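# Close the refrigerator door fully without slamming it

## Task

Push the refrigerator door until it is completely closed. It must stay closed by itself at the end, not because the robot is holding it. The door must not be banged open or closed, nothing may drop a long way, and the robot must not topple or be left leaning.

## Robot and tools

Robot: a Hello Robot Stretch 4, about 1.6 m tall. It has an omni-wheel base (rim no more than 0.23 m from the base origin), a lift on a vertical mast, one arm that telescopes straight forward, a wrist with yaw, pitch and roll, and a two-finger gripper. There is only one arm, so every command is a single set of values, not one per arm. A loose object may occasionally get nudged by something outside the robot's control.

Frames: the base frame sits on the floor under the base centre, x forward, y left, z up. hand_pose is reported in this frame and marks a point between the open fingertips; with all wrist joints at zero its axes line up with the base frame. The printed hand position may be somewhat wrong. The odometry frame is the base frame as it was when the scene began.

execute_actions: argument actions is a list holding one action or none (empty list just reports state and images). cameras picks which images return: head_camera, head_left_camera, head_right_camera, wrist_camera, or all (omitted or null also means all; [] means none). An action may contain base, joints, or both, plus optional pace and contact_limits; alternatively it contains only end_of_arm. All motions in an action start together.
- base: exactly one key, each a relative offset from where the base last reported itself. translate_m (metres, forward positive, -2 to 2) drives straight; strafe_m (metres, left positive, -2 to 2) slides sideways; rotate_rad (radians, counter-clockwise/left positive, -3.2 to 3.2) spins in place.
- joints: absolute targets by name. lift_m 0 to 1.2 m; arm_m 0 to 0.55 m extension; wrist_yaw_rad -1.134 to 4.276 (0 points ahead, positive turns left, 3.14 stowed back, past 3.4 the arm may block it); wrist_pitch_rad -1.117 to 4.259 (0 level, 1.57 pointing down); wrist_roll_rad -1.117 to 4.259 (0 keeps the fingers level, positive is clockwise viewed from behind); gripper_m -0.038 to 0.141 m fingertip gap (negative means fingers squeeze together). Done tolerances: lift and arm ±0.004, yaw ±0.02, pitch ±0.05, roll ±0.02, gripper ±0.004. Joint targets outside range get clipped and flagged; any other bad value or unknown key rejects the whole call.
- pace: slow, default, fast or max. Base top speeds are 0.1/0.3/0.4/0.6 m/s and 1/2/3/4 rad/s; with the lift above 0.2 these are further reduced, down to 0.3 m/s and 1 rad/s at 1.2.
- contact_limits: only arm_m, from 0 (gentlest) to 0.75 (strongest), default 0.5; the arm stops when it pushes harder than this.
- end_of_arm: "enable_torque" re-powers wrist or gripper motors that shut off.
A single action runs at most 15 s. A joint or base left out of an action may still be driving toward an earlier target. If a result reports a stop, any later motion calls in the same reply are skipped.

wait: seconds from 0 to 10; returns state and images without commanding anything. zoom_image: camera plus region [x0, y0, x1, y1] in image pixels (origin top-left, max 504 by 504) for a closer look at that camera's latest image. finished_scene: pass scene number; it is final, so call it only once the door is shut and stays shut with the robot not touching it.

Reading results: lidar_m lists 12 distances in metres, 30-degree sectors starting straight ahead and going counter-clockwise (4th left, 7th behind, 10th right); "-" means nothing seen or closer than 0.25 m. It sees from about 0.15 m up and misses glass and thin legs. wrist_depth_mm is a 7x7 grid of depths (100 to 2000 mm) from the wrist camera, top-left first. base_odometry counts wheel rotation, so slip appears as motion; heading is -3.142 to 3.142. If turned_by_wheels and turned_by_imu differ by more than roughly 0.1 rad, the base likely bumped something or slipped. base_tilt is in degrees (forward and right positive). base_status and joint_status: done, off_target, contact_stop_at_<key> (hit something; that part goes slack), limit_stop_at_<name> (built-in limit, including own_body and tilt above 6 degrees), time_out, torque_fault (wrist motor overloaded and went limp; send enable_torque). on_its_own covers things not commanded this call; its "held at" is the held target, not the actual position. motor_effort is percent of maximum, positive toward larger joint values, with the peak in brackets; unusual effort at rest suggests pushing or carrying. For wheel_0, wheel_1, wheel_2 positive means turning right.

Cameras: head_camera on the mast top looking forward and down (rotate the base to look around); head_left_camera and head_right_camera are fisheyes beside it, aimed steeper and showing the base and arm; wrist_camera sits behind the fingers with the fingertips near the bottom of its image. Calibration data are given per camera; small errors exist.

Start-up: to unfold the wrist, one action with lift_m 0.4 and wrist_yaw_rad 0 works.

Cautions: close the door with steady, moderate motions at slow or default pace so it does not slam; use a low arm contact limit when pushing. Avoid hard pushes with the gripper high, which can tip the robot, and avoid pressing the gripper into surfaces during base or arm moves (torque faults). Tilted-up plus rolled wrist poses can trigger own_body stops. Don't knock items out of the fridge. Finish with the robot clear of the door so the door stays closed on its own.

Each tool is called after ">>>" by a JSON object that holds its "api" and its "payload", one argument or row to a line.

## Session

>>> {"api": "execute_actions", "payload": {
  "actions": []
}}

Scene clock: 0.00 s.
base_odometry: x=+0.000 y=+0.000 heading=+0.000 (m, m, rad; odometry frame)
turned_by_wheels: +0.000 (rad since the last result)
turned_by_imu: +0.000 (rad since the last result)
base_tilt: forward=-0.2 right=-1.0 (deg)
lidar_m: 0.97 0.92 0.94 1.03 0.98 1.01 1.08 1.07 2.84 3.74 1.44 1.33
base_status: not commanded
joint_positions: lift_m=+0.221 arm_m=+0.001 wrist_yaw_rad=+3.188 wrist_pitch_rad=+0.020 wrist_roll_rad=+0.011 gripper_m=+0.057
joint_status: not commanded
motor_effort: lift_m=+19 arm_m=-1 wrist_yaw_rad=+0 wrist_pitch_rad=-6 wrist_roll_rad=+1 gripper_m=-3 wheel_0=+0 wheel_1=+0 wheel_2=+0 (%)
hand_pose: x=-0.1204 y=+0.0740 z=+0.3938 quat_wxyz=(-0.023, -0.010, +0.005, +1.000) (m; base frame)
wrist_depth_mm: - 135 1308 1708 1366 1060 891 / - 116 137 1618 1366 1060 891 / - 118 146 1863 1366 1078 904 / - 137 239 1863 1366 1098 904 / 224 - - 1808 1308 1078 904 / 1182 1430 200 1397 198 1060 931 / 559 931 1042 108 991 891 866
pictures: head_camera, head_left_camera, head_right_camera, wrist_camera
camera_calibration (this result's frames):
wrist_camera: T_world_to_cam=[[-0.0040527, 0.999511, -0.031017, -0.0633171], [0.0635239, -0.0306973, -0.997508, 0.449972], [-0.997972, -0.00601292, -0.0633684, 0.131182], [0, 0, 0, 1]] pos_world=[0.102075, 0.0778878, 0.455199]
Images, in order (width x height): head_camera 420x560, head_left_camera 420x672, head_right_camera 420x672, wrist_camera 616x392.

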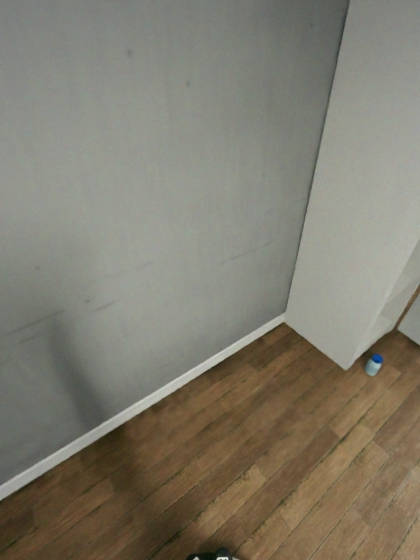

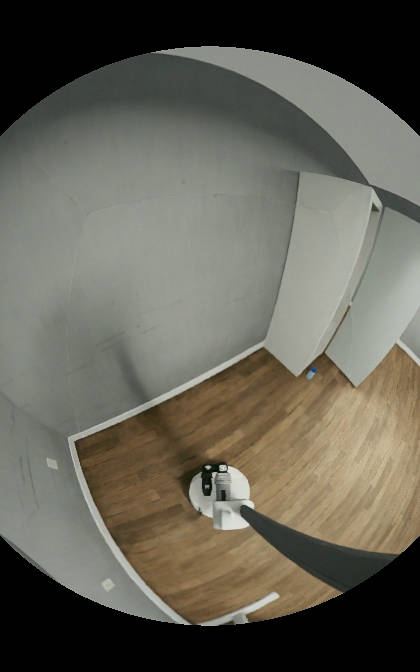

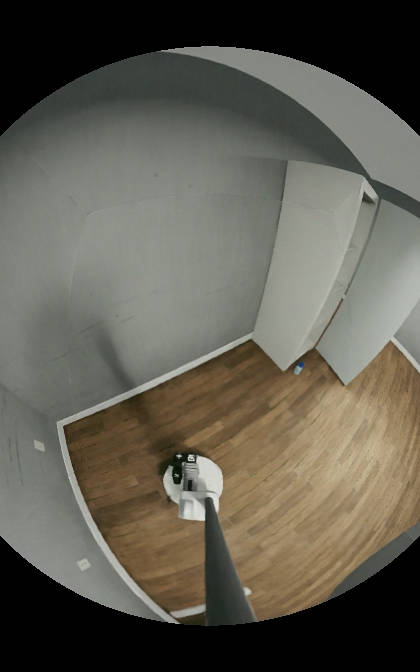

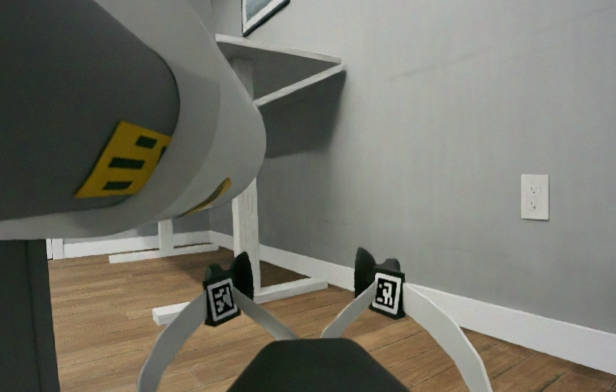

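>>> {"api": "execute_actions", "payload": {
  "actions": [
    {"base":{"rotate_rad":-0.75},"joints":{"lift_m":0.4,"wrist_yaw_rad":0,"wrist_pitch_rad":0.7,"gripper_m":0.13}}
  ],
  "cameras": ["head_camera","head_left_camera"]
}}

Scene clock: 7.13 s.
base_odometry: x=+0.000 y=+0.000 heading=-0.750 (m, m, rad; odometry frame)
turned_by_wheels: -0.750 (rad since the last result)
turned_by_imu: -0.734 (rad since the last result)
base_tilt: forward=+0.0 right=-1.0 (deg)
lidar_m: 1.35 1.06 0.93 0.93 1.06 0.99 1.00 1.15 1.05 2.74 3.16 1.77
base_status: done
joint_positions: lift_m=+0.400 arm_m=+0.001 wrist_yaw_rad=+0.001 wrist_pitch_rad=+0.702 wrist_roll_rad=+0.011 gripper_m=+0.130
joint_status: all done
motor_effort: lift_m=+23(24) arm_m=-1(1) wrist_yaw_rad=-2(7) wrist_pitch_rad=-4(2) wrist_roll_rad=+1(2) gripper_m=+1(1) wheel_0=+1(4) wheel_1=+0(6) wheel_2=+0(7) (%)
hand_pose: x=+0.3922 y=-0.0873 z=+0.3916 quat_wxyz=(+0.939, +0.005, +0.344, -0.002) (m; base frame)
wrist_depth_mm: 1118 1118 1118 1576 1464 1808 1808 / 1138 1229 1229 1255 1308 1336 1336 / 1060 1078 1060 1060 1060 1060 1078 / 891 891 878 891 891 891 891 / 750 759 759 759 759 759 759 / 661 634 634 668 634 647 661 / 585 585 597 108 597 580 591
pictures: head_camera, head_left_camera
Images, in order (width x height): head_camera 420x560, head_left_camera 420x672.

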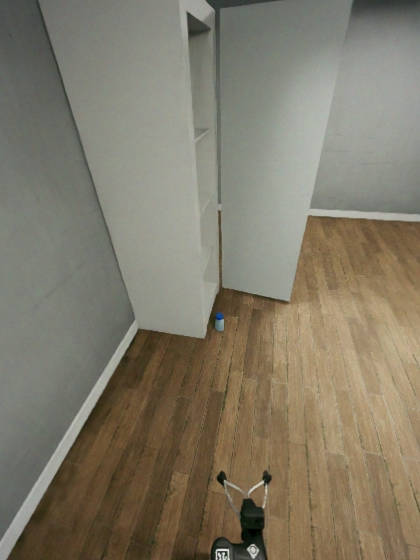

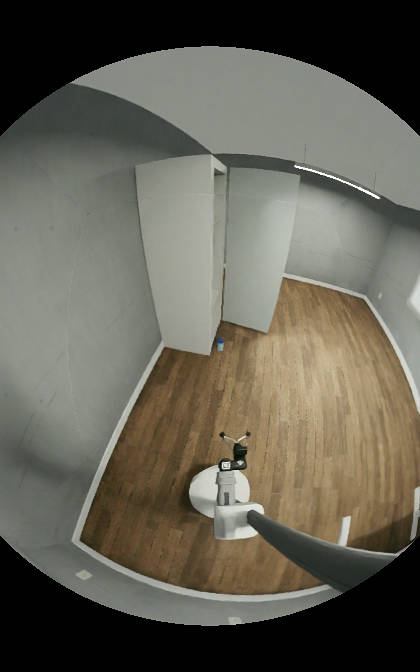

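>>> {"api": "execute_actions", "payload": {
  "actions": [
    {"base":{"strafe_m":-0.5}}
  ],
  "cameras": []
}}

>>> {"api": "execute_actions", "payload": {
  "actions": [
    {"base":{"translate_m":0.7}}
  ],
  "cameras": []
}}

>>> {"api": "execute_actions", "payload": {
  "actions": [
    {"base":{"rotate_rad":0.69},"joints":{"lift_m":0.09,"arm_m":0.35}}
  ],
  "cameras": ["head_camera","wrist_camera"]
}}

Scene clock: 17.07 s.
base_odometry: x=-0.341 y=-0.366 heading=-0.750 (m, m, rad; odometry frame)
turned_by_wheels: +0.000 (rad since the last result)
turned_by_imu: +0.002 (rad since the last result)
base_tilt: forward=+0.0 right=-1.0 (deg)
lidar_m: 1.68 1.44 1.39 1.38 1.35 1.11 1.13 0.67 0.67 2.25 2.64 3.61
base_status: done
joint_positions: lift_m=+0.400 arm_m=+0.001 wrist_yaw_rad=+0.000 wrist_pitch_rad=+0.702 wrist_roll_rad=+0.011 gripper_m=+0.130
joint_status: not commanded
motor_effort: lift_m=+22(24) arm_m=-1(1) wrist_yaw_rad=-1(2) wrist_pitch_rad=-4(4) wrist_roll_rad=+1(2) gripper_m=+3(2) wheel_0=+0(7) wheel_1=+0(8) wheel_2=+0(0) (%)
hand_pose: x=+0.3921 y=-0.0874 z=+0.3917 quat_wxyz=(+0.939, +0.005, +0.344, -0.002) (m; base frame)
wrist_depth_mm: 1078 1499 1499 1576 1808 1808 1863 / 1160 1229 1336 1336 1336 1336 1366 / 1078 1078 1060 1060 1060 1078 1060 / 891 891 878 878 891 891 866 / 759 750 759 768 768 750 759 / 661 634 634 661 627 647 654 / 585 585 603 109 603 580 591
pictures: none
No camera images: the call's "cameras" was empty. Leave "cameras" out to get every camera's image.

Scene clock: 20.87 s.
base_odometry: x=+0.172 y=-0.843 heading=-0.750 (m, m, rad; odometry frame)
turned_by_wheels: +0.000 (rad since the last result)
turned_by_imu: +0.003 (rad since the last result)
base_tilt: forward=-0.1 right=-0.9 (deg)
lidar_m: 0.98 0.81 0.99 1.22 1.43 1.81 1.52 1.27 1.95 2.44 2.80 2.93
base_status: done
joint_positions: lift_m=+0.400 arm_m=+0.001 wrist_yaw_rad=+0.000 wrist_pitch_rad=+0.702 wrist_roll_rad=+0.011 gripper_m=+0.130
joint_status: not commanded
motor_effort: lift_m=+22(22) arm_m=-1(1) wrist_yaw_rad=-1(1) wrist_pitch_rad=-4(4) wrist_roll_rad=+1(2) gripper_m=-2(0) wheel_0=+1(6) wheel_1=-1(6) wheel_2=+2(9) (%)
hand_pose: x=+0.3921 y=-0.0874 z=+0.3917 quat_wxyz=(+0.939, +0.005, +0.344, -0.002) (m; base frame)
wrist_depth_mm: 878 854 778 741 1808 1756 1808 / 960 946 854 831 1366 1336 1366 / 891 1008 991 931 1078 1060 1078 / 854 891 891 904 891 891 878 / 732 759 759 750 750 750 759 / 661 627 634 661 634 640 654 / 585 585 603 108 597 585 591
pictures: none
No camera images: the call's "cameras" was empty. Leave "cameras" out to get every camera's image.

Scene clock: 23.17 s.
base_odometry: x=+0.172 y=-0.843 heading=-0.060 (m, m, rad; odometry frame)
turned_by_wheels: +0.690 (rad since the last result)
turned_by_imu: +0.677 (rad since the last result)
base_tilt: forward=-0.1 right=-1.0 (deg)
lidar_m: 0.85 1.24 1.26 1.63 1.79 1.27 1.35 2.45 2.49 3.17 0.97 0.98
base_status: done
joint_positions: lift_m=+0.090 arm_m=+0.349 wrist_yaw_rad=+0.000 wrist_pitch_rad=+0.702 wrist_roll_rad=+0.011 gripper_m=+0.130
joint_status: all done
motor_effort: lift_m=+15(21) arm_m=+6(9) wrist_yaw_rad=-1(1) wrist_pitch_rad=-4(4) wrist_roll_rad=+1(1) gripper_m=+3(2) wheel_0=-1(6) wheel_1=+0(5) wheel_2=+1(6) (%)
hand_pose: x=+0.7401 y=-0.0874 z=+0.0823 quat_wxyz=(+0.939, +0.005, +0.344, -0.002) (m; base frame)
wrist_depth_mm: 535 270 306 445 473 580 549 / 603 309 322 375 488 627 597 / 500 415 351 399 455 496 500 / 415 399 389 387 389 410 413 / 353 355 353 355 355 353 351 / 307 293 296 310 294 298 306 / 274 273 281 109 281 271 277
pictures: head_camera, wrist_camera
camera_calibration (this result's frames):
wrist_camera: T_world_to_cam=[[-0.0519734, -0.998646, 0.00236784, -0.0500291], [-0.676729, 0.0334758, -0.735471, 0.611555], [0.734396, -0.0398273, -0.677552, -0.265283], [0, 0, 0, 1]] pos_world=[0.606079, -0.0809991, 0.270156]
Images, in order (width x height): head_camera 420x560, wrist_camera 616x392.

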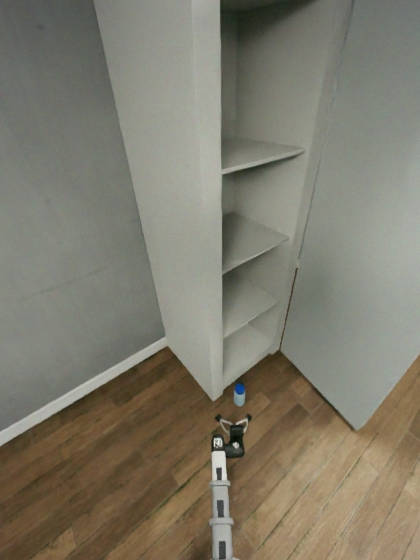

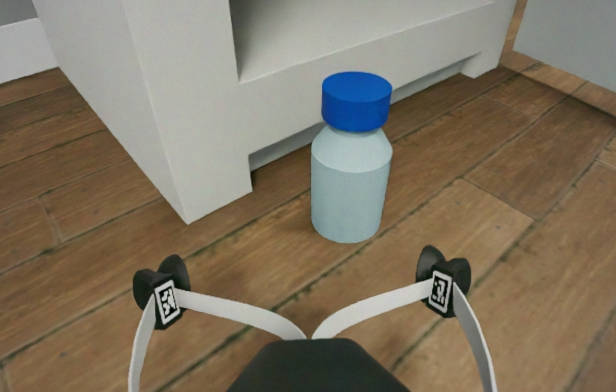

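>>> {"api": "execute_actions", "payload": {
  "actions": [
    {"base":{"strafe_m":-0.045},"pace":"slow"}
  ],
  "cameras": []
}}

>>> {"api": "execute_actions", "payload": {
  "actions": [
    {"joints":{"arm_m":0.47},"pace":"slow","contact_limits":{"arm_m":0.25}}
  ],
  "cameras": ["wrist_camera"]
}}

Scene clock: 27.57 s.
base_odometry: x=+0.169 y=-0.888 heading=-0.060 (m, m, rad; odometry frame)
turned_by_wheels: +0.000 (rad since the last result)
turned_by_imu: +0.001 (rad since the last result)
base_tilt: forward=-0.1 right=-1.0 (deg)
lidar_m: 0.85 1.25 1.28 1.64 1.83 1.29 1.35 2.40 2.47 3.11 0.94 0.95
base_status: done
joint_positions: lift_m=+0.090 arm_m=+0.349 wrist_yaw_rad=+0.000 wrist_pitch_rad=+0.702 wrist_roll_rad=+0.011 gripper_m=+0.130
joint_status: not commanded
motor_effort: lift_m=+15(15) arm_m=+6(6) wrist_yaw_rad=-1(1) wrist_pitch_rad=-4(4) wrist_roll_rad=+2(1) gripper_m=-1(1) wheel_0=+1(9) wheel_1=-1(6) wheel_2=+0(0) (%)
hand_pose: x=+0.7401 y=-0.0874 z=+0.0823 quat_wxyz=(+0.939, +0.005, +0.344, -0.002) (m; base frame)
wrist_depth_mm: 290 278 449 445 488 580 508 / 492 298 359 310 559 627 564 / 500 332 387 304 492 492 500 / 415 382 402 330 413 410 413 / 353 351 353 351 353 353 351 / 306 296 296 309 294 300 306 / 274 273 279 109 279 271 277
pictures: none
No camera images: the call's "cameras" was empty. Leave "cameras" out to get every camera's image.

Scene clock: 30.03 s.
base_odometry: x=+0.169 y=-0.888 heading=-0.060 (m, m, rad; odometry frame)
turned_by_wheels: +0.000 (rad since the last result)
turned_by_imu: +0.001 (rad since the last result)
base_tilt: forward=+0.0 right=-1.0 (deg)
lidar_m: 0.86 1.23 1.28 1.65 1.84 1.30 1.36 2.41 2.49 3.09 0.95 0.96
base_status: not commanded
joint_positions: lift_m=+0.090 arm_m=+0.469 wrist_yaw_rad=+0.000 wrist_pitch_rad=+0.702 wrist_roll_rad=+0.011 gripper_m=+0.130
joint_status: all done
motor_effort: lift_m=+15(15) arm_m=+6(6) wrist_yaw_rad=-1(1) wrist_pitch_rad=-4(4) wrist_roll_rad=+2(2) gripper_m=+2(1) wheel_0=+1(2) wheel_1=-2(1) wheel_2=+0(0) (%)
contact_limits: arm_m 0.25
hand_pose: x=+0.8601 y=-0.0874 z=+0.0823 quat_wxyz=(+0.939, +0.005, +0.344, -0.002) (m; base frame)
wrist_depth_mm: 167 427 449 449 445 459 459 / 177 303 332 332 368 525 484 / 190 223 277 319 455 496 492 / 205 240 290 196 413 413 410 / 237 257 343 199 351 353 349 / 306 268 294 213 294 300 306 / 273 273 279 109 278 272 277
pictures: wrist_camera
camera_calibration (this result's frames):
wrist_camera: T_world_to_cam=[[-0.0519736, -0.998646, 0.00236769, -0.0437932], [-0.676729, 0.033476, -0.735471, 0.692748], [0.734396, -0.0398274, -0.677552, -0.353395], [0, 0, 0, 1]] pos_world=[0.726058, -0.0809992, 0.270156]
Images, in order (width x height): wrist_camera 616x392.

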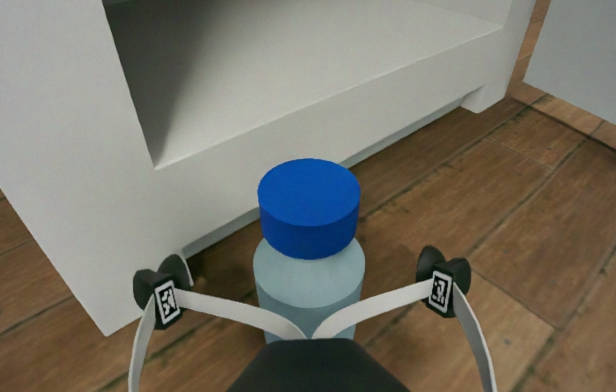

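>>> {"api": "execute_actions", "payload": {
  "actions": [
    {"joints":{"gripper_m":0.01}}
  ],
  "cameras": ["wrist_camera"]
}}

>>> {"api": "execute_actions", "payload": {
  "actions": [
    {"joints":{"lift_m":0.11}}
  ],
  "cameras": []
}}

>>> {"api": "execute_actions", "payload": {
  "actions": [
    {"joints":{"arm_m":0.15}}
  ],
  "cameras": ["wrist_camera"]
}}

>>> {"api": "execute_actions", "payload": {
  "actions": [
    {"base":{"rotate_rad":1.9},"joints":{"arm_m":0.15}}
  ],
  "cameras": []
}}

>>> {"api": "execute_actions", "payload": {
  "actions": [
    {"joints":{"arm_m":0.35,"lift_m":0.089}}
  ],
  "cameras": ["wrist_camera","head_camera"]
}}

Scene clock: 38.10 s.
base_odometry: x=+0.169 y=-0.888 heading=-0.060 (m, m, rad; odometry frame)
turned_by_wheels: +0.000 (rad since the last result)
turned_by_imu: +0.002 (rad since the last result)
base_tilt: forward=+0.0 right=-0.9 (deg)
lidar_m: 0.85 1.27 1.28 1.66 1.84 1.29 1.35 2.40 2.48 3.12 0.93 0.95
base_status: not commanded
joint_positions: lift_m=+0.090 arm_m=+0.469 wrist_yaw_rad=+0.000 wrist_pitch_rad=+0.705 wrist_roll_rad=+0.011 gripper_m=+0.010
joint_status: all done
motor_effort: lift_m=+16(15) arm_m=+6(7) wrist_yaw_rad=+0(2) wrist_pitch_rad=-13(14) wrist_roll_rad=+2(1) gripper_m=-19(23) wheel_0=+0(1) wheel_1=-1(1) wheel_2=+0(1) (%)
hand_pose: x=+0.8595 y=-0.0874 z=+0.0815 quat_wxyz=(+0.938, +0.005, +0.345, -0.002) (m; base frame)
wrist_depth_mm: 168 413 433 430 436 462 459 / 178 296 325 324 370 539 496 / 190 223 274 319 452 488 488 / 205 241 285 185 407 407 407 / 240 264 310 189 349 347 345 / 304 278 189 204 192 296 303 / 271 265 272 108 272 268 274
pictures: wrist_camera
camera_calibration (this result's frames):
wrist_camera: T_world_to_cam=[[-0.0521519, -0.998636, 0.00254433, -0.0437257], [-0.679204, 0.0336022, -0.73318, 0.693678], [0.732094, -0.0399648, -0.68003, -0.351314], [0, 0, 0, 1]] pos_world=[0.726063, -0.0810153, 0.269798]
Images, in order (width x height): wrist_camera 616x392.

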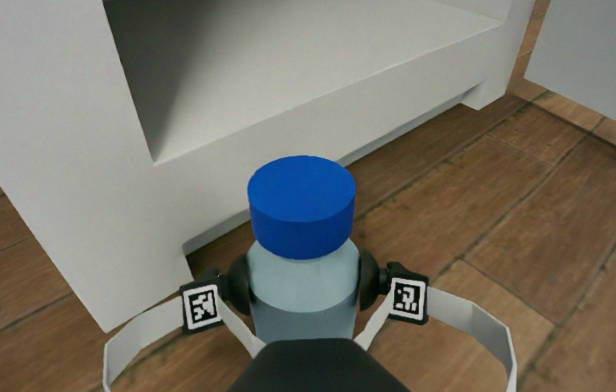

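Scene clock: 38.90 s.
base_odometry: x=+0.169 y=-0.888 heading=-0.060 (m, m, rad; odometry frame)
turned_by_wheels: +0.000 (rad since the last result)
turned_by_imu: +0.000 (rad since the last result)
base_tilt: forward=-0.1 right=-1.1 (deg)
lidar_m: 0.83 1.25 1.29 1.64 1.83 1.28 1.35 2.40 2.47 3.13 0.94 0.96
base_status: not commanded
joint_positions: lift_m=+0.110 arm_m=+0.469 wrist_yaw_rad=+0.000 wrist_pitch_rad=+0.705 wrist_roll_rad=+0.011 gripper_m=+0.010
joint_status: all done
motor_effort: lift_m=+24(28) arm_m=+6(7) wrist_yaw_rad=+0(1) wrist_pitch_rad=-15(15) wrist_roll_rad=+2(2) gripper_m=-19(20) wheel_0=+0(1) wheel_1=-1(1) wheel_2=+0(0) (%)
hand_pose: x=+0.8594 y=-0.0874 z=+0.1007 quat_wxyz=(+0.938, +0.005, +0.345, -0.002) (m; base frame)
wrist_depth_mm: 168 466 488 488 492 477 459 / 178 336 368 368 392 517 480 / 190 223 296 319 439 521 525 / 206 241 285 185 436 436 436 / 240 264 303 190 373 375 370 / 325 279 189 205 192 317 325 / 291 282 290 108 291 289 293
pictures: none
No camera images: the call's "cameras" was empty. Leave "cameras" out to get every camera's image.

Scene clock: 40.97 s.
base_odometry: x=+0.169 y=-0.888 heading=-0.060 (m, m, rad; odometry frame)
turned_by_wheels: +0.000 (rad since the last result)
turned_by_imu: +0.001 (rad since the last result)
base_tilt: forward=-0.1 right=-1.0 (deg)
lidar_m: 0.85 1.25 1.30 1.63 1.83 1.29 1.38 2.42 2.48 3.12 0.92 0.93
base_status: not commanded
joint_positions: lift_m=+0.110 arm_m=+0.151 wrist_yaw_rad=+0.000 wrist_pitch_rad=+0.706 wrist_roll_rad=+0.011 gripper_m=+0.010
joint_status: all done
motor_effort: lift_m=+25(25) arm_m=-6(6) wrist_yaw_rad=+0(1) wrist_pitch_rad=-16(16) wrist_roll_rad=+2(2) gripper_m=-22(23) wheel_0=+0(1) wheel_1=-1(1) wheel_2=+0(0) (%)
hand_pose: x=+0.5416 y=-0.0874 z=+0.1006 quat_wxyz=(+0.938, +0.005, +0.346, -0.002) (m; base frame)
wrist_depth_mm: 788 521 508 585 759 741 591 / 668 603 535 640 654 654 627 / 530 525 525 525 521 525 525 / 439 439 436 185 439 439 436 / 373 375 377 189 377 375 373 / 327 327 188 205 193 317 327 / 293 285 291 109 290 289 294
pictures: wrist_camera
camera_calibration (this result's frames):
wrist_camera: T_world_to_cam=[[-0.0522569, -0.99863, 0.00257675, -0.0603209], [-0.679657, 0.0336748, -0.732757, 0.491993], [0.731666, -0.0400429, -0.680486, -0.105349], [0, 0, 0, 1]] pos_world=[0.408315, -0.0810245, 0.288978]
Images, in order (width x height): wrist_camera 616x392.

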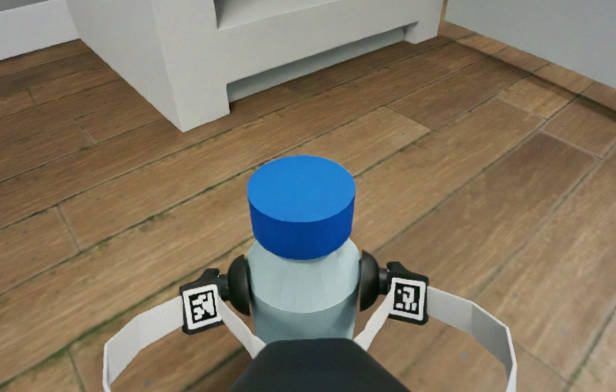

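Scene clock: 43.20 s.
base_odometry: x=+0.169 y=-0.888 heading=+1.840 (m, m, rad; odometry frame)
turned_by_wheels: +1.900 (rad since the last result)
turned_by_imu: +1.864 (rad since the last result)
base_tilt: forward=-0.1 right=-1.0 (deg)
lidar_m: 0.56 1.61 1.24 1.93 2.44 2.74 2.89 0.91 0.85 0.86 1.26 1.43
base_status: done
joint_positions: lift_m=+0.110 arm_m=+0.151 wrist_yaw_rad=+0.000 wrist_pitch_rad=+0.705 wrist_roll_rad=+0.011 gripper_m=+0.010
joint_status: all done
motor_effort: lift_m=+24(25) arm_m=-6(4) wrist_yaw_rad=-1(5) wrist_pitch_rad=-15(16) wrist_roll_rad=+2(2) gripper_m=-22(19) wheel_0=-1(6) wheel_1=+0(5) wheel_2=-1(7) (%)
hand_pose: x=+0.5417 y=-0.0874 z=+0.1008 quat_wxyz=(+0.938, +0.005, +0.345, -0.002) (m; base frame)
wrist_depth_mm: 878 866 878 878 891 854 866 / 676 661 654 654 654 654 661 / 530 525 525 525 521 525 525 / 439 439 439 184 436 436 436 / 375 377 377 189 377 375 375 / 327 330 189 205 191 319 325 / 293 286 293 109 293 290 296
pictures: none
No camera images: the call's "cameras" was empty. Leave "cameras" out to get every camera's image.

Scene clock: 44.90 s.
base_odometry: x=+0.169 y=-0.888 heading=+1.840 (m, m, rad; odometry frame)
turned_by_wheels: +0.000 (rad since the last result)
turned_by_imu: +0.001 (rad since the last result)
base_tilt: forward=+0.0 right=-1.0 (deg)
lidar_m: 1.84 1.59 1.26 1.91 2.44 2.76 2.90 0.93 0.85 0.88 1.25 1.42
base_status: not commanded
joint_positions: lift_m=+0.089 arm_m=+0.349 wrist_yaw_rad=+0.000 wrist_pitch_rad=+0.705 wrist_roll_rad=+0.011 gripper_m=+0.010
joint_status: all done
motor_effort: lift_m=+16(23) arm_m=+6(6) wrist_yaw_rad=-1(1) wrist_pitch_rad=-14(15) wrist_roll_rad=+2(2) gripper_m=-17(20) wheel_0=-1(1) wheel_1=+0(0) wheel_2=-1(1) (%)
hand_pose: x=+0.7394 y=-0.0874 z=+0.0804 quat_wxyz=(+0.938, +0.005, +0.345, -0.002) (m; base frame)
wrist_depth_mm: 831 809 809 809 820 798 809 / 621 615 603 603 609 609 615 / 492 488 488 488 484 488 488 / 407 407 407 185 404 404 404 / 347 347 349 190 347 347 347 / 303 304 188 205 192 296 301 / 270 265 272 108 270 268 273
pictures: head_camera, wrist_camera
camera_calibration (this result's frames):
wrist_camera: T_world_to_cam=[[-0.051989, -0.998644, 0.00255132, -0.0500675], [-0.67935, 0.0334938, -0.73305, 0.611453], [0.731971, -0.0398437, -0.68017, -0.264074], [0, 0, 0, 1]] pos_world=[0.606082, -0.0810012, 0.268738]
Images, in order (width x height): head_camera 420x560, wrist_camera 616x392.

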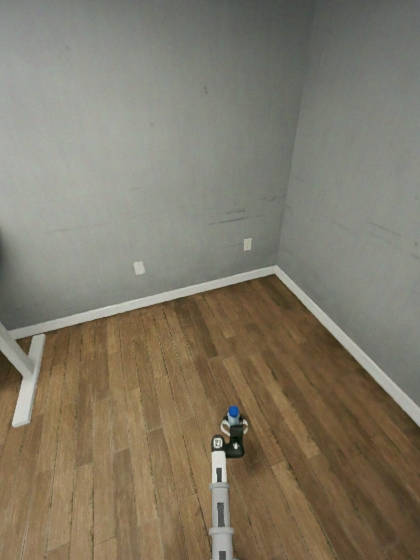

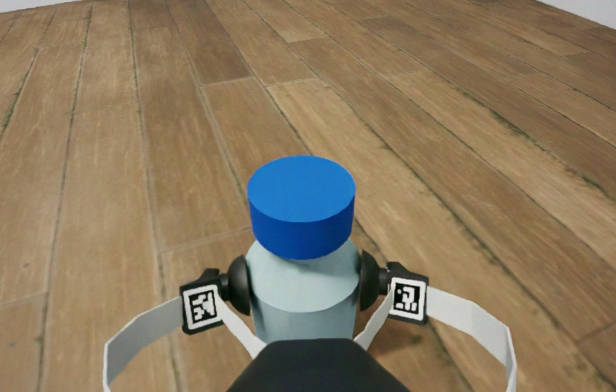

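>>> {"api": "execute_actions", "payload": {
  "actions": [
    {"joints":{"gripper_m":0.12}}
  ],
  "cameras": []
}}

>>> {"api": "execute_actions", "payload": {
  "actions": [
    {"joints":{"arm_m":0.0}}
  ],
  "cameras": ["wrist_camera"]
}}

>>> {"api": "execute_actions", "payload": {
  "actions": [
    {"base":{"rotate_rad":0.32},"joints":{"lift_m":0.35,"wrist_pitch_rad":0,"gripper_m":-0.01}}
  ],
  "cameras": []
}}

>>> {"api": "execute_actions", "payload": {
  "actions": [
    {"base":{"strafe_m":0.25}}
  ],
  "cameras": []
}}

>>> {"api": "execute_actions", "payload": {
  "actions": [
    {"base":{"translate_m":-0.9}}
  ],
  "cameras": ["head_camera","head_right_camera"]
}}

Scene clock: 56.73 s.
base_odometry: x=+0.169 y=-0.888 heading=+1.840 (m, m, rad; odometry frame)
turned_by_wheels: +0.000 (rad since the last result)
turned_by_imu: +0.002 (rad since the last result)
base_tilt: forward=-0.1 right=-0.9 (deg)
lidar_m: 1.82 1.61 1.24 1.92 2.43 2.74 2.90 0.94 0.87 0.87 1.25 1.43
base_status: not commanded
joint_positions: lift_m=+0.089 arm_m=+0.349 wrist_yaw_rad=+0.000 wrist_pitch_rad=+0.702 wrist_roll_rad=+0.011 gripper_m=+0.120
joint_status: all done
motor_effort: lift_m=+15(16) arm_m=+6(6) wrist_yaw_rad=-1(1) wrist_pitch_rad=-5(14) wrist_roll_rad=+2(2) gripper_m=-4(26) wheel_0=-1(1) wheel_1=+0(0) wheel_2=-1(1) (%)
hand_pose: x=+0.7400 y=-0.0874 z=+0.0811 quat_wxyz=(+0.939, +0.005, +0.344, -0.002) (m; base frame)
wrist_depth_mm: 842 820 831 820 831 820 842 / 627 621 621 615 615 621 621 / 500 496 492 492 492 492 496 / 413 413 413 195 413 410 410 / 351 353 351 208 351 351 347 / 306 298 240 213 293 298 304 / 273 272 279 109 278 270 276
pictures: none
No camera images: the call's "cameras" was empty. Leave "cameras" out to get every camera's image.

Scene clock: 58.90 s.
base_odometry: x=+0.169 y=-0.888 heading=+1.840 (m, m, rad; odometry frame)
turned_by_wheels: +0.000 (rad since the last result)
turned_by_imu: +0.001 (rad since the last result)
base_tilt: forward=-0.2 right=-0.9 (deg)
lidar_m: 0.71 1.63 1.25 1.93 2.44 2.73 2.91 0.95 0.87 0.86 1.24 1.43
base_status: not commanded
joint_positions: lift_m=+0.089 arm_m=+0.002 wrist_yaw_rad=+0.000 wrist_pitch_rad=+0.702 wrist_roll_rad=+0.011 gripper_m=+0.120
joint_status: all done
motor_effort: lift_m=+16(16) arm_m=-6(5) wrist_yaw_rad=+0(1) wrist_pitch_rad=-5(5) wrist_roll_rad=+2(1) gripper_m=+0(0) wheel_0=-1(1) wheel_1=+0(0) wheel_2=-1(1) (%)
hand_pose: x=+0.3930 y=-0.0874 z=+0.0812 quat_wxyz=(+0.939, +0.005, +0.344, -0.002) (m; base frame)
wrist_depth_mm: 854 831 842 484 842 831 842 / 640 627 627 517 621 621 634 / 504 500 496 500 500 496 500 / 415 418 413 415 413 415 410 / 353 355 355 353 355 353 351 / 307 301 296 310 294 300 307 / 274 273 282 109 281 273 277
pictures: wrist_camera
camera_calibration (this result's frames):
wrist_camera: T_world_to_cam=[[-0.0522455, -0.998631, 0.00238342, -0.0680179], [-0.676981, 0.033663, -0.73523, 0.3759], [0.734143, -0.040026, -0.677814, -0.0110939], [0, 0, 0, 1]] pos_world=[0.259068, -0.0810227, 0.269015]
Images, in order (width x height): wrist_camera 616x392.

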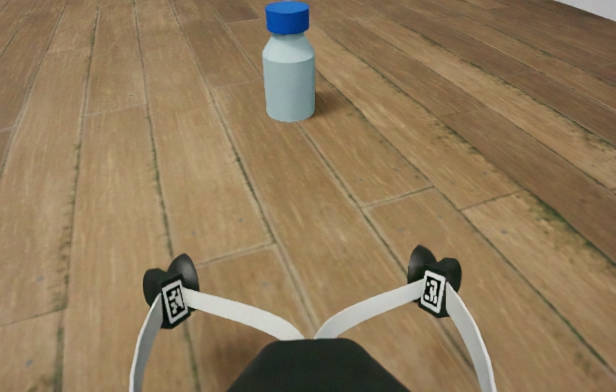

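Scene clock: 61.03 s.
base_odometry: x=+0.169 y=-0.888 heading=+2.160 (m, m, rad; odometry frame)
turned_by_wheels: +0.320 (rad since the last result)
turned_by_imu: +0.315 (rad since the last result)
base_tilt: forward=+0.0 right=-0.9 (deg)
lidar_m: 1.82 1.26 1.53 2.42 2.56 3.00 0.93 0.99 0.85 1.25 1.31 0.68
base_status: done
joint_positions: lift_m=+0.350 arm_m=+0.002 wrist_yaw_rad=+0.000 wrist_pitch_rad=+0.003 wrist_roll_rad=+0.011 gripper_m=-0.010
joint_status: all done
motor_effort: lift_m=+24(26) arm_m=-6(7) wrist_yaw_rad=+0(1) wrist_pitch_rad=-8(10) wrist_roll_rad=+2(2) gripper_m=-5(8) wheel_0=+1(5) wheel_1=-1(6) wheel_2=+1(6) (%)
hand_pose: x=+0.4613 y=-0.0874 z=+0.5271 quat_wxyz=(+1.000, +0.005, +0.001, +0.000) (m; base frame)
wrist_depth_mm: 1618 1576 1618 1618 1661 1661 1576 / 1618 1618 1618 1661 1661 1708 1661 / 1618 1576 1618 1661 1661 1661 1708 / 1576 1661 1661 1661 1661 1661 1708 / 1618 1618 1618 1661 1661 1708 1708 / 1576 1661 186 205 188 1661 1537 / 1255 1255 1255 109 1229 1182 1182
pictures: none
No camera images: the call's "cameras" was empty. Leave "cameras" out to get every camera's image.

Scene clock: 63.17 s.
base_odometry: x=-0.039 y=-1.027 heading=+2.160 (m, m, rad; odometry frame)
turned_by_wheels: +0.000 (rad since the last result)
turned_by_imu: +0.001 (rad since the last result)
base_tilt: forward=-0.1 right=-1.0 (deg)
lidar_m: 1.82 1.13 1.51 2.17 2.29 3.02 2.89 0.99 1.08 1.52 1.56 0.83
base_status: done
joint_positions: lift_m=+0.350 arm_m=+0.002 wrist_yaw_rad=+0.000 wrist_pitch_rad=+0.003 wrist_roll_rad=+0.011 gripper_m=-0.010
joint_status: not commanded
motor_effort: lift_m=+22(23) arm_m=-6(6) wrist_yaw_rad=+0(0) wrist_pitch_rad=-6(7) wrist_roll_rad=+1(2) gripper_m=-8(9) wheel_0=+1(10) wheel_1=-1(8) wheel_2=+0(1) (%)
hand_pose: x=+0.4613 y=-0.0874 z=+0.5272 quat_wxyz=(+1.000, +0.005, +0.001, +0.000) (m; base frame)
wrist_depth_mm: 1576 1618 1618 1618 1661 1661 1708 / 1098 1576 1618 1661 1661 1708 1661 / 1576 1618 1618 1618 1661 1756 1708 / 1618 1618 1618 1661 1661 1708 1708 / 1618 1618 1661 1661 1661 1708 1708 / 1576 1618 186 205 188 1708 1661 / 1255 1229 1281 108 1229 1160 1182
pictures: none
No camera images: the call's "cameras" was empty. Leave "cameras" out to get every camera's image.

Scene clock: 67.63 s.
base_odometry: x=+0.461 y=-1.775 heading=+2.160 (m, m, rad; odometry frame)
turned_by_wheels: +0.000 (rad since the last result)
turned_by_imu: +0.000 (rad since the last result)
base_tilt: forward=-0.2 right=-1.0 (deg)
lidar_m: 2.00 2.03 2.29 2.16 2.29 2.10 1.99 2.08 0.32 0.32 1.01 1.62
base_status: done
joint_positions: lift_m=+0.350 arm_m=+0.002 wrist_yaw_rad=+0.000 wrist_pitch_rad=+0.003 wrist_roll_rad=+0.011 gripper_m=-0.010
joint_status: not commanded
motor_effort: lift_m=+22(22) arm_m=-6(6) wrist_yaw_rad=-1(1) wrist_pitch_rad=-7(7) wrist_roll_rad=+1(1) gripper_m=-8(7) wheel_0=+0(4) wheel_1=-1(6) wheel_2=-1(7) (%)
hand_pose: x=+0.4613 y=-0.0874 z=+0.5272 quat_wxyz=(+1.000, +0.005, +0.001, +0.000) (m; base frame)
wrist_depth_mm: - - - - - - 1921 / - - - - - - 1983 / - - - - - - - / - - - - - - - / - - - - - - - / 1863 1921 186 204 188 1756 1661 / 1308 1255 1281 109 1205 1160 1182
pictures: head_camera, head_right_camera
Images, in order (width x height): head_camera 420x560, head_right_camera 420x672.

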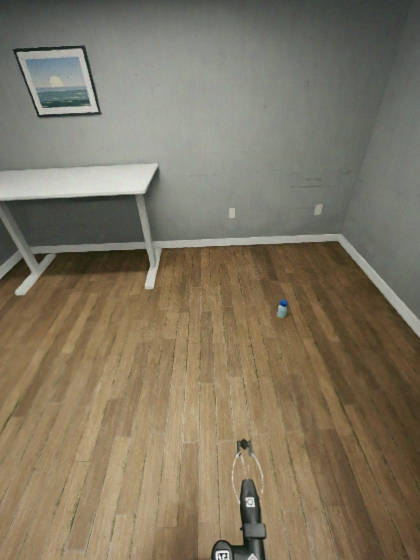

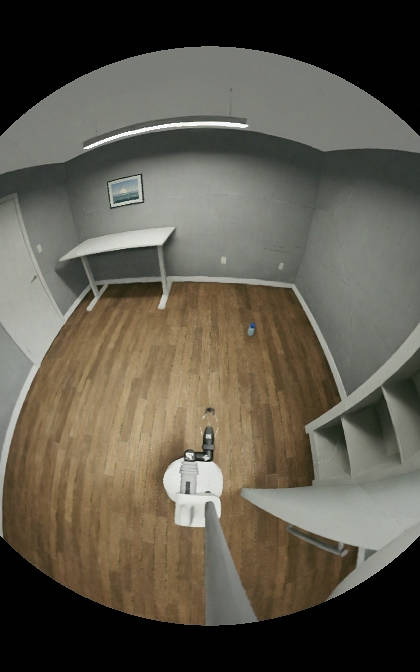

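>>> {"api": "execute_actions", "payload": {
  "actions": [
    {"base":{"strafe_m":0.08}}
  ],
  "cameras": []
}}

>>> {"api": "execute_actions", "payload": {
  "actions": [
    {"base":{"translate_m":-0.85}}
  ],
  "cameras": ["head_camera","head_right_camera"]
}}

Scene clock: 74.83 s.
base_odometry: x=+0.395 y=-1.819 heading=+2.160 (m, m, rad; odometry frame)
turned_by_wheels: +0.000 (rad since the last result)
turned_by_imu: +0.002 (rad since the last result)
base_tilt: forward=-0.1 right=-1.0 (deg)
lidar_m: 1.94 2.03 2.19 2.08 2.20 2.09 1.98 2.07 0.42 0.38 1.08 2.29
base_status: done
joint_positions: lift_m=+0.350 arm_m=+0.002 wrist_yaw_rad=+0.000 wrist_pitch_rad=+0.003 wrist_roll_rad=+0.011 gripper_m=-0.010
joint_status: not commanded
motor_effort: lift_m=+22(22) arm_m=-6(6) wrist_yaw_rad=-1(0) wrist_pitch_rad=-7(7) wrist_roll_rad=+1(2) gripper_m=-11(7) wheel_0=+0(5) wheel_1=+0(8) wheel_2=+0(1) (%)
hand_pose: x=+0.4613 y=-0.0874 z=+0.5272 quat_wxyz=(+1.000, +0.005, +0.001, +0.000) (m; base frame)
wrist_depth_mm: - - - - - - - / - - - - - - - / - - - - - - - / - - - - - - - / - - - - - - - / 1921 1921 187 204 188 1708 1661 / 1308 1281 1281 108 1205 1182 1182
pictures: none
No camera images: the call's "cameras" was empty. Leave "cameras" out to get every camera's image.

Scene clock: 79.13 s.
base_odometry: x=+0.867 y=-2.526 heading=+2.160 (m, m, rad; odometry frame)
turned_by_wheels: +0.000 (rad since the last result)
turned_by_imu: +0.000 (rad since the last result)
base_tilt: forward=-0.1 right=-1.0 (deg)
lidar_m: 2.52 2.89 2.17 2.11 1.64 1.19 1.14 1.17 1.63 1.59 0.98 0.76
base_status: done
joint_positions: lift_m=+0.350 arm_m=+0.002 wrist_yaw_rad=+0.000 wrist_pitch_rad=+0.003 wrist_roll_rad=+0.011 gripper_m=-0.010
joint_status: not commanded
motor_effort: lift_m=+22(22) arm_m=-6(6) wrist_yaw_rad=+0(1) wrist_pitch_rad=-7(7) wrist_roll_rad=+1(1) gripper_m=-7(8) wheel_0=+0(6) wheel_1=-1(5) wheel_2=-2(7) (%)
hand_pose: x=+0.4612 y=-0.0874 z=+0.5272 quat_wxyz=(+1.000, +0.005, +0.001, +0.000) (m; base frame)
wrist_depth_mm: - - - - - - 504 / - - - - - - 508 / - - - - - - 508 / - - - - - - 508 / - - - - - - 517 / 1863 1921 186 204 188 1708 512 / 1308 1229 1229 108 1229 1118 517
pictures: head_camera, head_right_camera
Images, in order (width x height): head_camera 420x560, head_right_camera 420x672.

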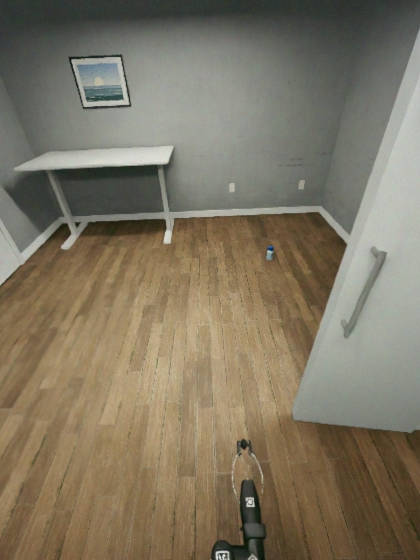

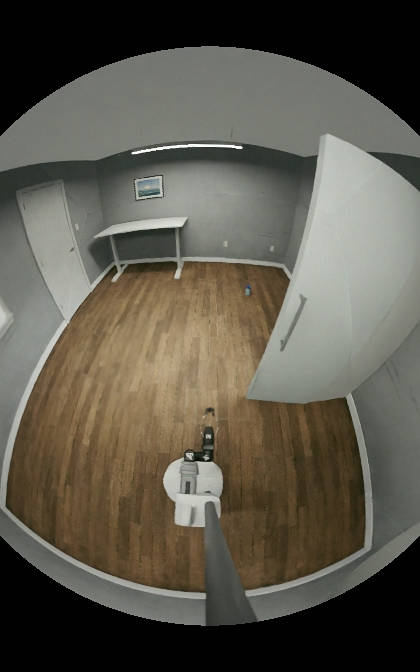

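>>> {"api": "execute_actions", "payload": {
  "actions": [
    {"base":{"strafe_m":-0.56}}
  ],
  "cameras": ["head_camera","head_right_camera"]
}}

Scene clock: 85.93 s.
base_odometry: x=+1.333 y=-2.215 heading=+2.160 (m, m, rad; odometry frame)
turned_by_wheels: +0.000 (rad since the last result)
turned_by_imu: +0.003 (rad since the last result)
base_tilt: forward=-0.1 right=-1.0 (deg)
lidar_m: 0.64 2.94 2.74 2.66 1.65 1.19 1.13 1.20 1.08 1.03 0.94 0.67
base_status: done
joint_positions: lift_m=+0.350 arm_m=+0.002 wrist_yaw_rad=+0.000 wrist_pitch_rad=+0.003 wrist_roll_rad=+0.011 gripper_m=-0.010
joint_status: not commanded
motor_effort: lift_m=+22(22) arm_m=-6(6) wrist_yaw_rad=+0(1) wrist_pitch_rad=-7(6) wrist_roll_rad=+2(2) gripper_m=-8(6) wheel_0=+0(6) wheel_1=+2(8) wheel_2=+0(2) (%)
hand_pose: x=+0.4612 y=-0.0874 z=+0.5272 quat_wxyz=(+1.000, +0.005, +0.001, +0.000) (m; base frame)
wrist_depth_mm: - 480 469 452 449 436 427 / - 480 469 459 449 439 430 / - 484 469 462 449 442 436 / - 484 473 466 452 442 433 / - 488 473 462 455 442 433 / 1863 492 187 205 187 445 439 / 1308 496 480 108 459 445 439
pictures: head_camera, head_right_camera
Images, in order (width x height): head_camera 420x560, head_right_camera 420x672.

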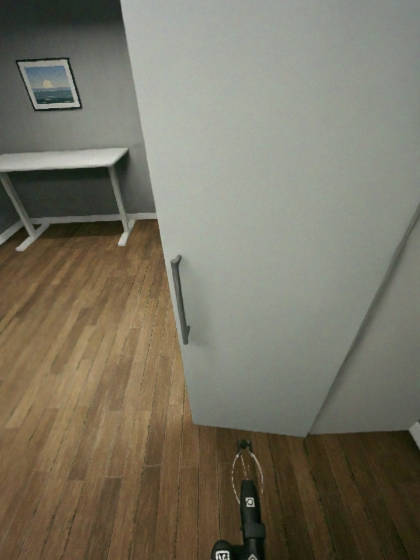

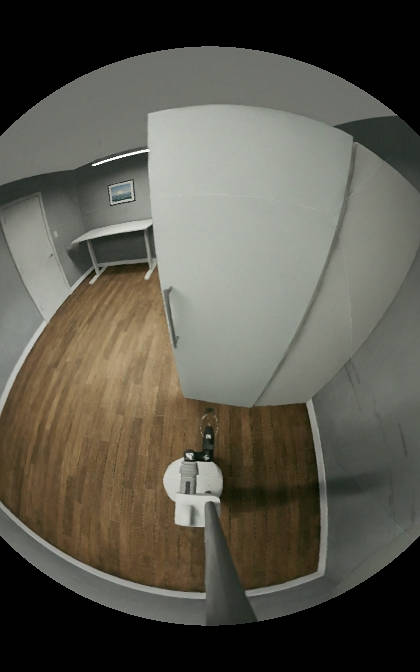

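>>> {"api": "execute_actions", "payload": {
  "actions": [
    {"base":{"translate_m":0.33},"pace":"slow"}
  ],
  "cameras": ["head_camera"]
}}

>>> {"api": "wait", "payload": {
  "seconds": 4
}}

Scene clock: 92.93 s.
base_odometry: x=+1.149 y=-1.941 heading=+2.160 (m, m, rad; odometry frame)
turned_by_wheels: +0.000 (rad since the last result)
turned_by_imu: +0.003 (rad since the last result)
base_tilt: forward=-0.1 right=-1.0 (deg)
lidar_m: 0.62 2.65 2.77 2.64 2.11 1.53 1.44 1.51 1.08 1.03 0.52 0.50
base_status: done
joint_positions: lift_m=+0.350 arm_m=+0.001 wrist_yaw_rad=+0.000 wrist_pitch_rad=+0.002 wrist_roll_rad=+0.011 gripper_m=-0.010
joint_status: not commanded
motor_effort: lift_m=+22(22) arm_m=-1(6) wrist_yaw_rad=+1(15) wrist_pitch_rad=-5(7) wrist_roll_rad=+2(2) gripper_m=-6(9) wheel_0=+1(6) wheel_1=+1(5) wheel_2=+0(9) (%)
hand_pose: x=+0.4602 y=-0.0875 z=+0.5274 quat_wxyz=(+1.000, +0.005, +0.001, +0.000) (m; base frame)
wrist_depth_mm: - - - 433 357 301 270 / - - - 439 359 304 271 / - - - 442 362 306 271 / - - - 445 366 309 273 / - - - 433 366 309 274 / 1921 1921 186 206 187 310 276 / 1281 1281 1205 109 362 298 279
pictures: head_camera
Images, in order (width x height): head_camera 420x560.

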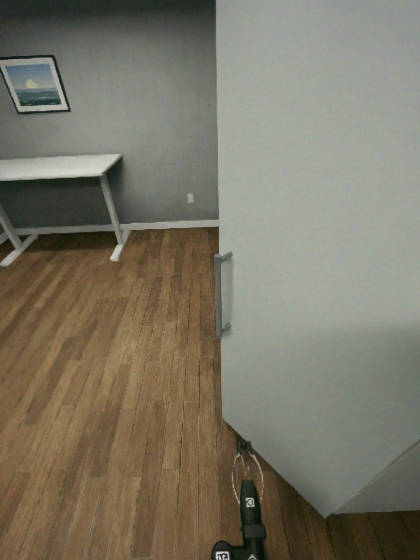

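Scene clock: 96.93 s.
base_odometry: x=+1.149 y=-1.941 heading=+2.160 (m, m, rad; odometry frame)
turned_by_wheels: +0.000 (rad since the last result)
turned_by_imu: +0.001 (rad since the last result)
base_tilt: forward=+0.0 right=-1.0 (deg)
lidar_m: 2.07 2.68 2.79 2.64 2.13 1.54 1.46 1.50 1.09 1.03 0.52 0.59
base_status: done
joint_positions: lift_m=+0.350 arm_m=+0.001 wrist_yaw_rad=+0.000 wrist_pitch_rad=+0.002 wrist_roll_rad=+0.011 gripper_m=-0.010
joint_status: not commanded
motor_effort: lift_m=+22(22) arm_m=-1(6) wrist_yaw_rad=+1(15) wrist_pitch_rad=-4(7) wrist_roll_rad=+2(2) gripper_m=-9(9) wheel_0=+2(6) wheel_1=+1(5) wheel_2=+0(9) (%)
hand_pose: x=+0.4602 y=-0.0875 z=+0.5274 quat_wxyz=(+1.000, +0.005, +0.001, +0.000) (m; base frame)
wrist_depth_mm: - - - - - 647 477 / - - - - - 661 484 / - - - - - 676 492 / - - - - - 683 496 / - - - - - 691 500 / 1863 1863 186 205 187 691 500 / 1308 1255 1281 108 1229 603 500
wait: 4.00 s; at rest by 0.27 s
pictures: head_camera, head_left_camera, head_right_camera, wrist_camera
camera_calibration (this result's frames):
wrist_camera: T_world_to_cam=[[-0.0418367, -0.998619, -0.0317766, -0.0524431], [-0.0439187, 0.0336118, -0.99847, 0.596988], [0.998159, -0.0403771, -0.0452642, -0.213117], [0, 0, 0, 1]] pos_world=[0.236749, -0.0810416, 0.584761]
Images, in order (width x height): head_camera 420x560, head_left_camera 420x672, head_right_camera 420x672, wrist_camera 616x392.

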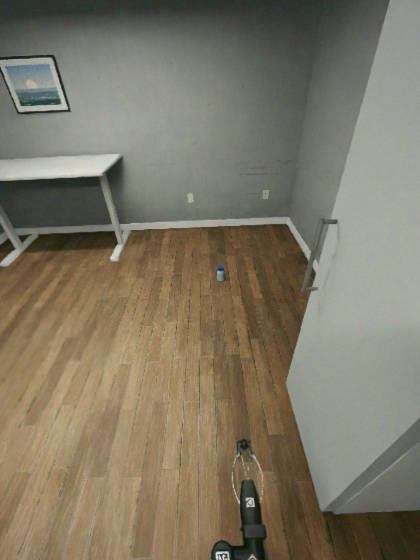

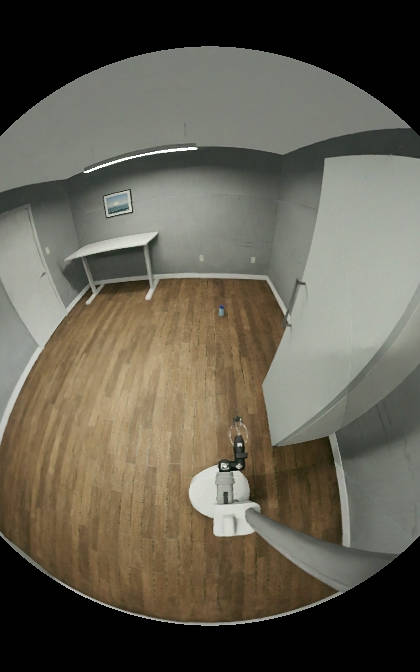

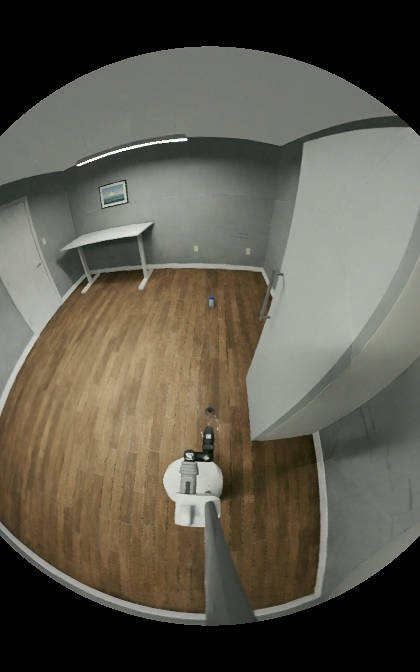

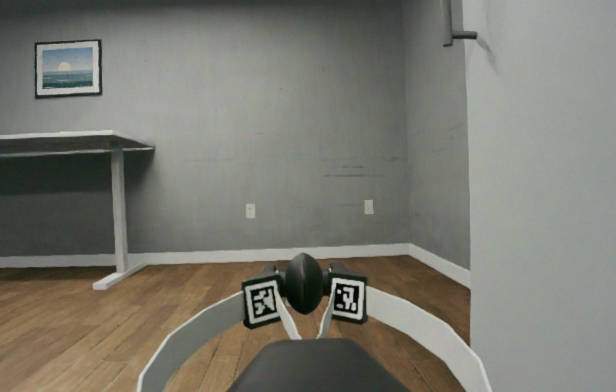

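>>> {"api": "execute_actions", "payload": {
  "actions": [
    {"base":{"strafe_m":0.3}}
  ],
  "cameras": []
}}

>>> {"api": "execute_actions", "payload": {
  "actions": [
    {"base":{"translate_m":0.8}}
  ],
  "cameras": []
}}

>>> {"api": "execute_actions", "payload": {
  "actions": [
    {"base":{"rotate_rad":-1.5}}
  ]
}}

Scene clock: 109.53 s.
base_odometry: x=+0.900 y=-2.108 heading=+2.160 (m, m, rad; odometry frame)
turned_by_wheels: +0.000 (rad since the last result)
turned_by_imu: +0.002 (rad since the last result)
base_tilt: forward=-0.1 right=-0.8 (deg)
lidar_m: 2.07 2.59 2.49 2.34 2.12 1.54 1.45 1.52 1.39 1.29 0.80 1.06
base_status: done
joint_positions: lift_m=+0.350 arm_m=+0.001 wrist_yaw_rad=+0.000 wrist_pitch_rad=+0.002 wrist_roll_rad=+0.011 gripper_m=-0.010
joint_status: not commanded
motor_effort: lift_m=+22(22) arm_m=-1(1) wrist_yaw_rad=+0(1) wrist_pitch_rad=-5(5) wrist_roll_rad=+2(2) gripper_m=-7(9) wheel_0=+1(8) wheel_1=+0(9) wheel_2=+1(2) (%)
hand_pose: x=+0.4603 y=-0.0875 z=+0.5274 quat_wxyz=(+1.000, +0.005, +0.001, +0.000) (m; base frame)
wrist_depth_mm: - - - - - - 1661 / - - - - - - 1708 / - - - - - - 1756 / - - - - - - 1808 / - - - - - - 1808 / 1863 1921 186 205 187 1756 1618 / 1308 1255 1255 108 1229 1160 1205
pictures: none
No camera images: the call's "cameras" was empty. Leave "cameras" out to get every camera's image.

Scene clock: 113.70 s.
base_odometry: x=+0.455 y=-1.443 heading=+2.160 (m, m, rad; odometry frame)
turned_by_wheels: +0.000 (rad since the last result)
turned_by_imu: +0.003 (rad since the last result)
base_tilt: forward=-0.1 right=-0.9 (deg)
lidar_m: 2.43 1.80 2.37 2.36 2.48 2.36 2.25 1.93 0.74 0.66 1.38 1.92
base_status: done
joint_positions: lift_m=+0.350 arm_m=+0.001 wrist_yaw_rad=+0.000 wrist_pitch_rad=+0.002 wrist_roll_rad=+0.011 gripper_m=-0.010
joint_status: not commanded
motor_effort: lift_m=+22(22) arm_m=-1(1) wrist_yaw_rad=+1(1) wrist_pitch_rad=-5(4) wrist_roll_rad=+1(1) gripper_m=-9(8) wheel_0=+0(0) wheel_1=+0(5) wheel_2=+2(8) (%)
hand_pose: x=+0.4603 y=-0.0875 z=+0.5274 quat_wxyz=(+1.000, +0.005, +0.001, +0.000) (m; base frame)
wrist_depth_mm: - - - - - - 1708 / - - - - - - 1756 / - - - - - - 1708 / - - - - - - 1808 / - - - - - - 1808 / 1863 1808 186 205 188 1756 1576 / 1281 1281 1281 109 1160 1160 1182
pictures: none
No camera images: the call's "cameras" was empty. Leave "cameras" out to get every camera's image.

Scene clock: 115.70 s.
base_odometry: x=+0.455 y=-1.443 heading=+0.660 (m, m, rad; odometry frame)
turned_by_wheels: -1.500 (rad since the last result)
turned_by_imu: -1.470 (rad since the last result)
base_tilt: forward=+0.0 right=-1.0 (deg)
lidar_m: 0.66 1.42 1.33 1.94 1.82 2.41 2.38 2.53 2.29 2.25 1.78 0.72
base_status: done
joint_positions: lift_m=+0.350 arm_m=+0.001 wrist_yaw_rad=+0.000 wrist_pitch_rad=+0.002 wrist_roll_rad=+0.011 gripper_m=-0.010
joint_status: not commanded
motor_effort: lift_m=+22(22) arm_m=-1(1) wrist_yaw_rad=+0(0) wrist_pitch_rad=-6(5) wrist_roll_rad=+1(2) gripper_m=-6(10) wheel_0=-1(5) wheel_1=-2(7) wheel_2=-1(6) (%)
hand_pose: x=+0.4603 y=-0.0874 z=+0.5274 quat_wxyz=(+1.000, +0.005, +0.001, +0.000) (m; base frame)
wrist_depth_mm: 1160 1160 500 504 500 496 492 / 1160 1138 504 504 500 496 492 / 1160 1160 508 508 500 500 496 / 1160 1182 508 508 504 504 500 / 1160 1160 512 512 508 508 504 / 1160 1160 187 205 188 504 504 / 1160 1160 517 109 512 504 504
pictures: head_camera, head_left_camera, head_right_camera, wrist_camera
camera_calibration (this result's frames):
wrist_camera: T_world_to_cam=[[-0.0414494, -0.998635, -0.0317701, -0.0525128], [-0.0440649, 0.0335936, -0.998464, 0.597014], [0.998168, -0.0399858, -0.0453972, -0.213053], [0, 0, 0, 1]] pos_world=[0.236794, -0.0810161, 0.584757]
Images, in order (width x height): head_camera 420x560, head_left_camera 420x672, head_right_camera 420x672, wrist_camera 616x392.

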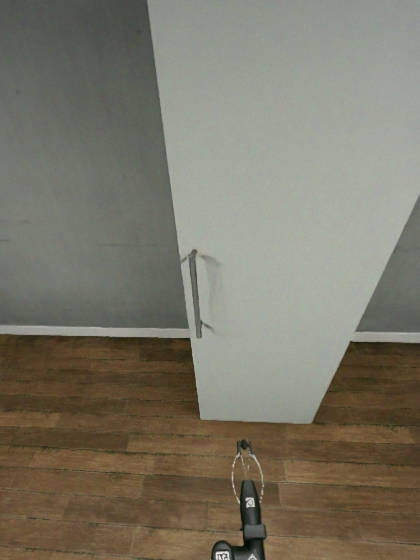

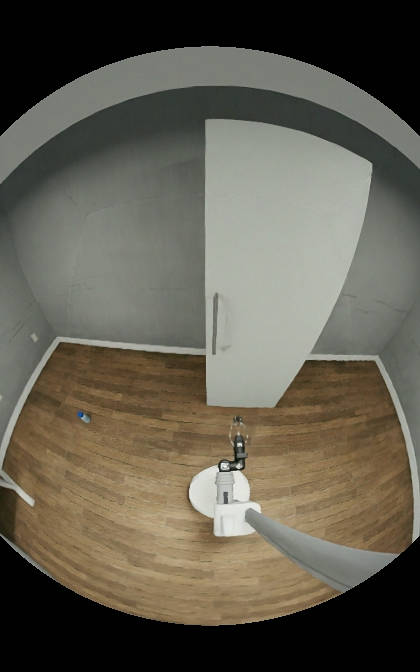

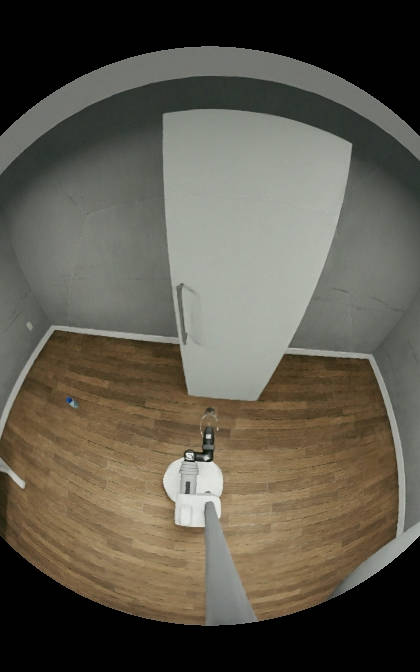

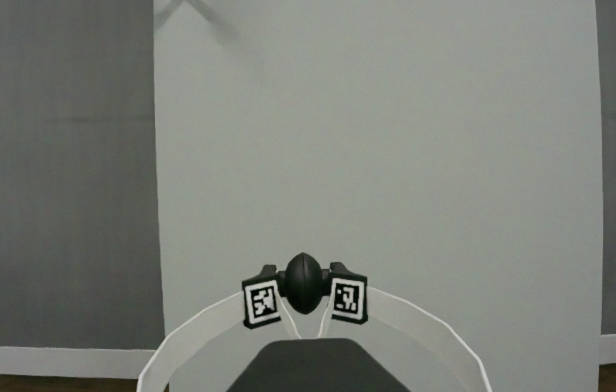

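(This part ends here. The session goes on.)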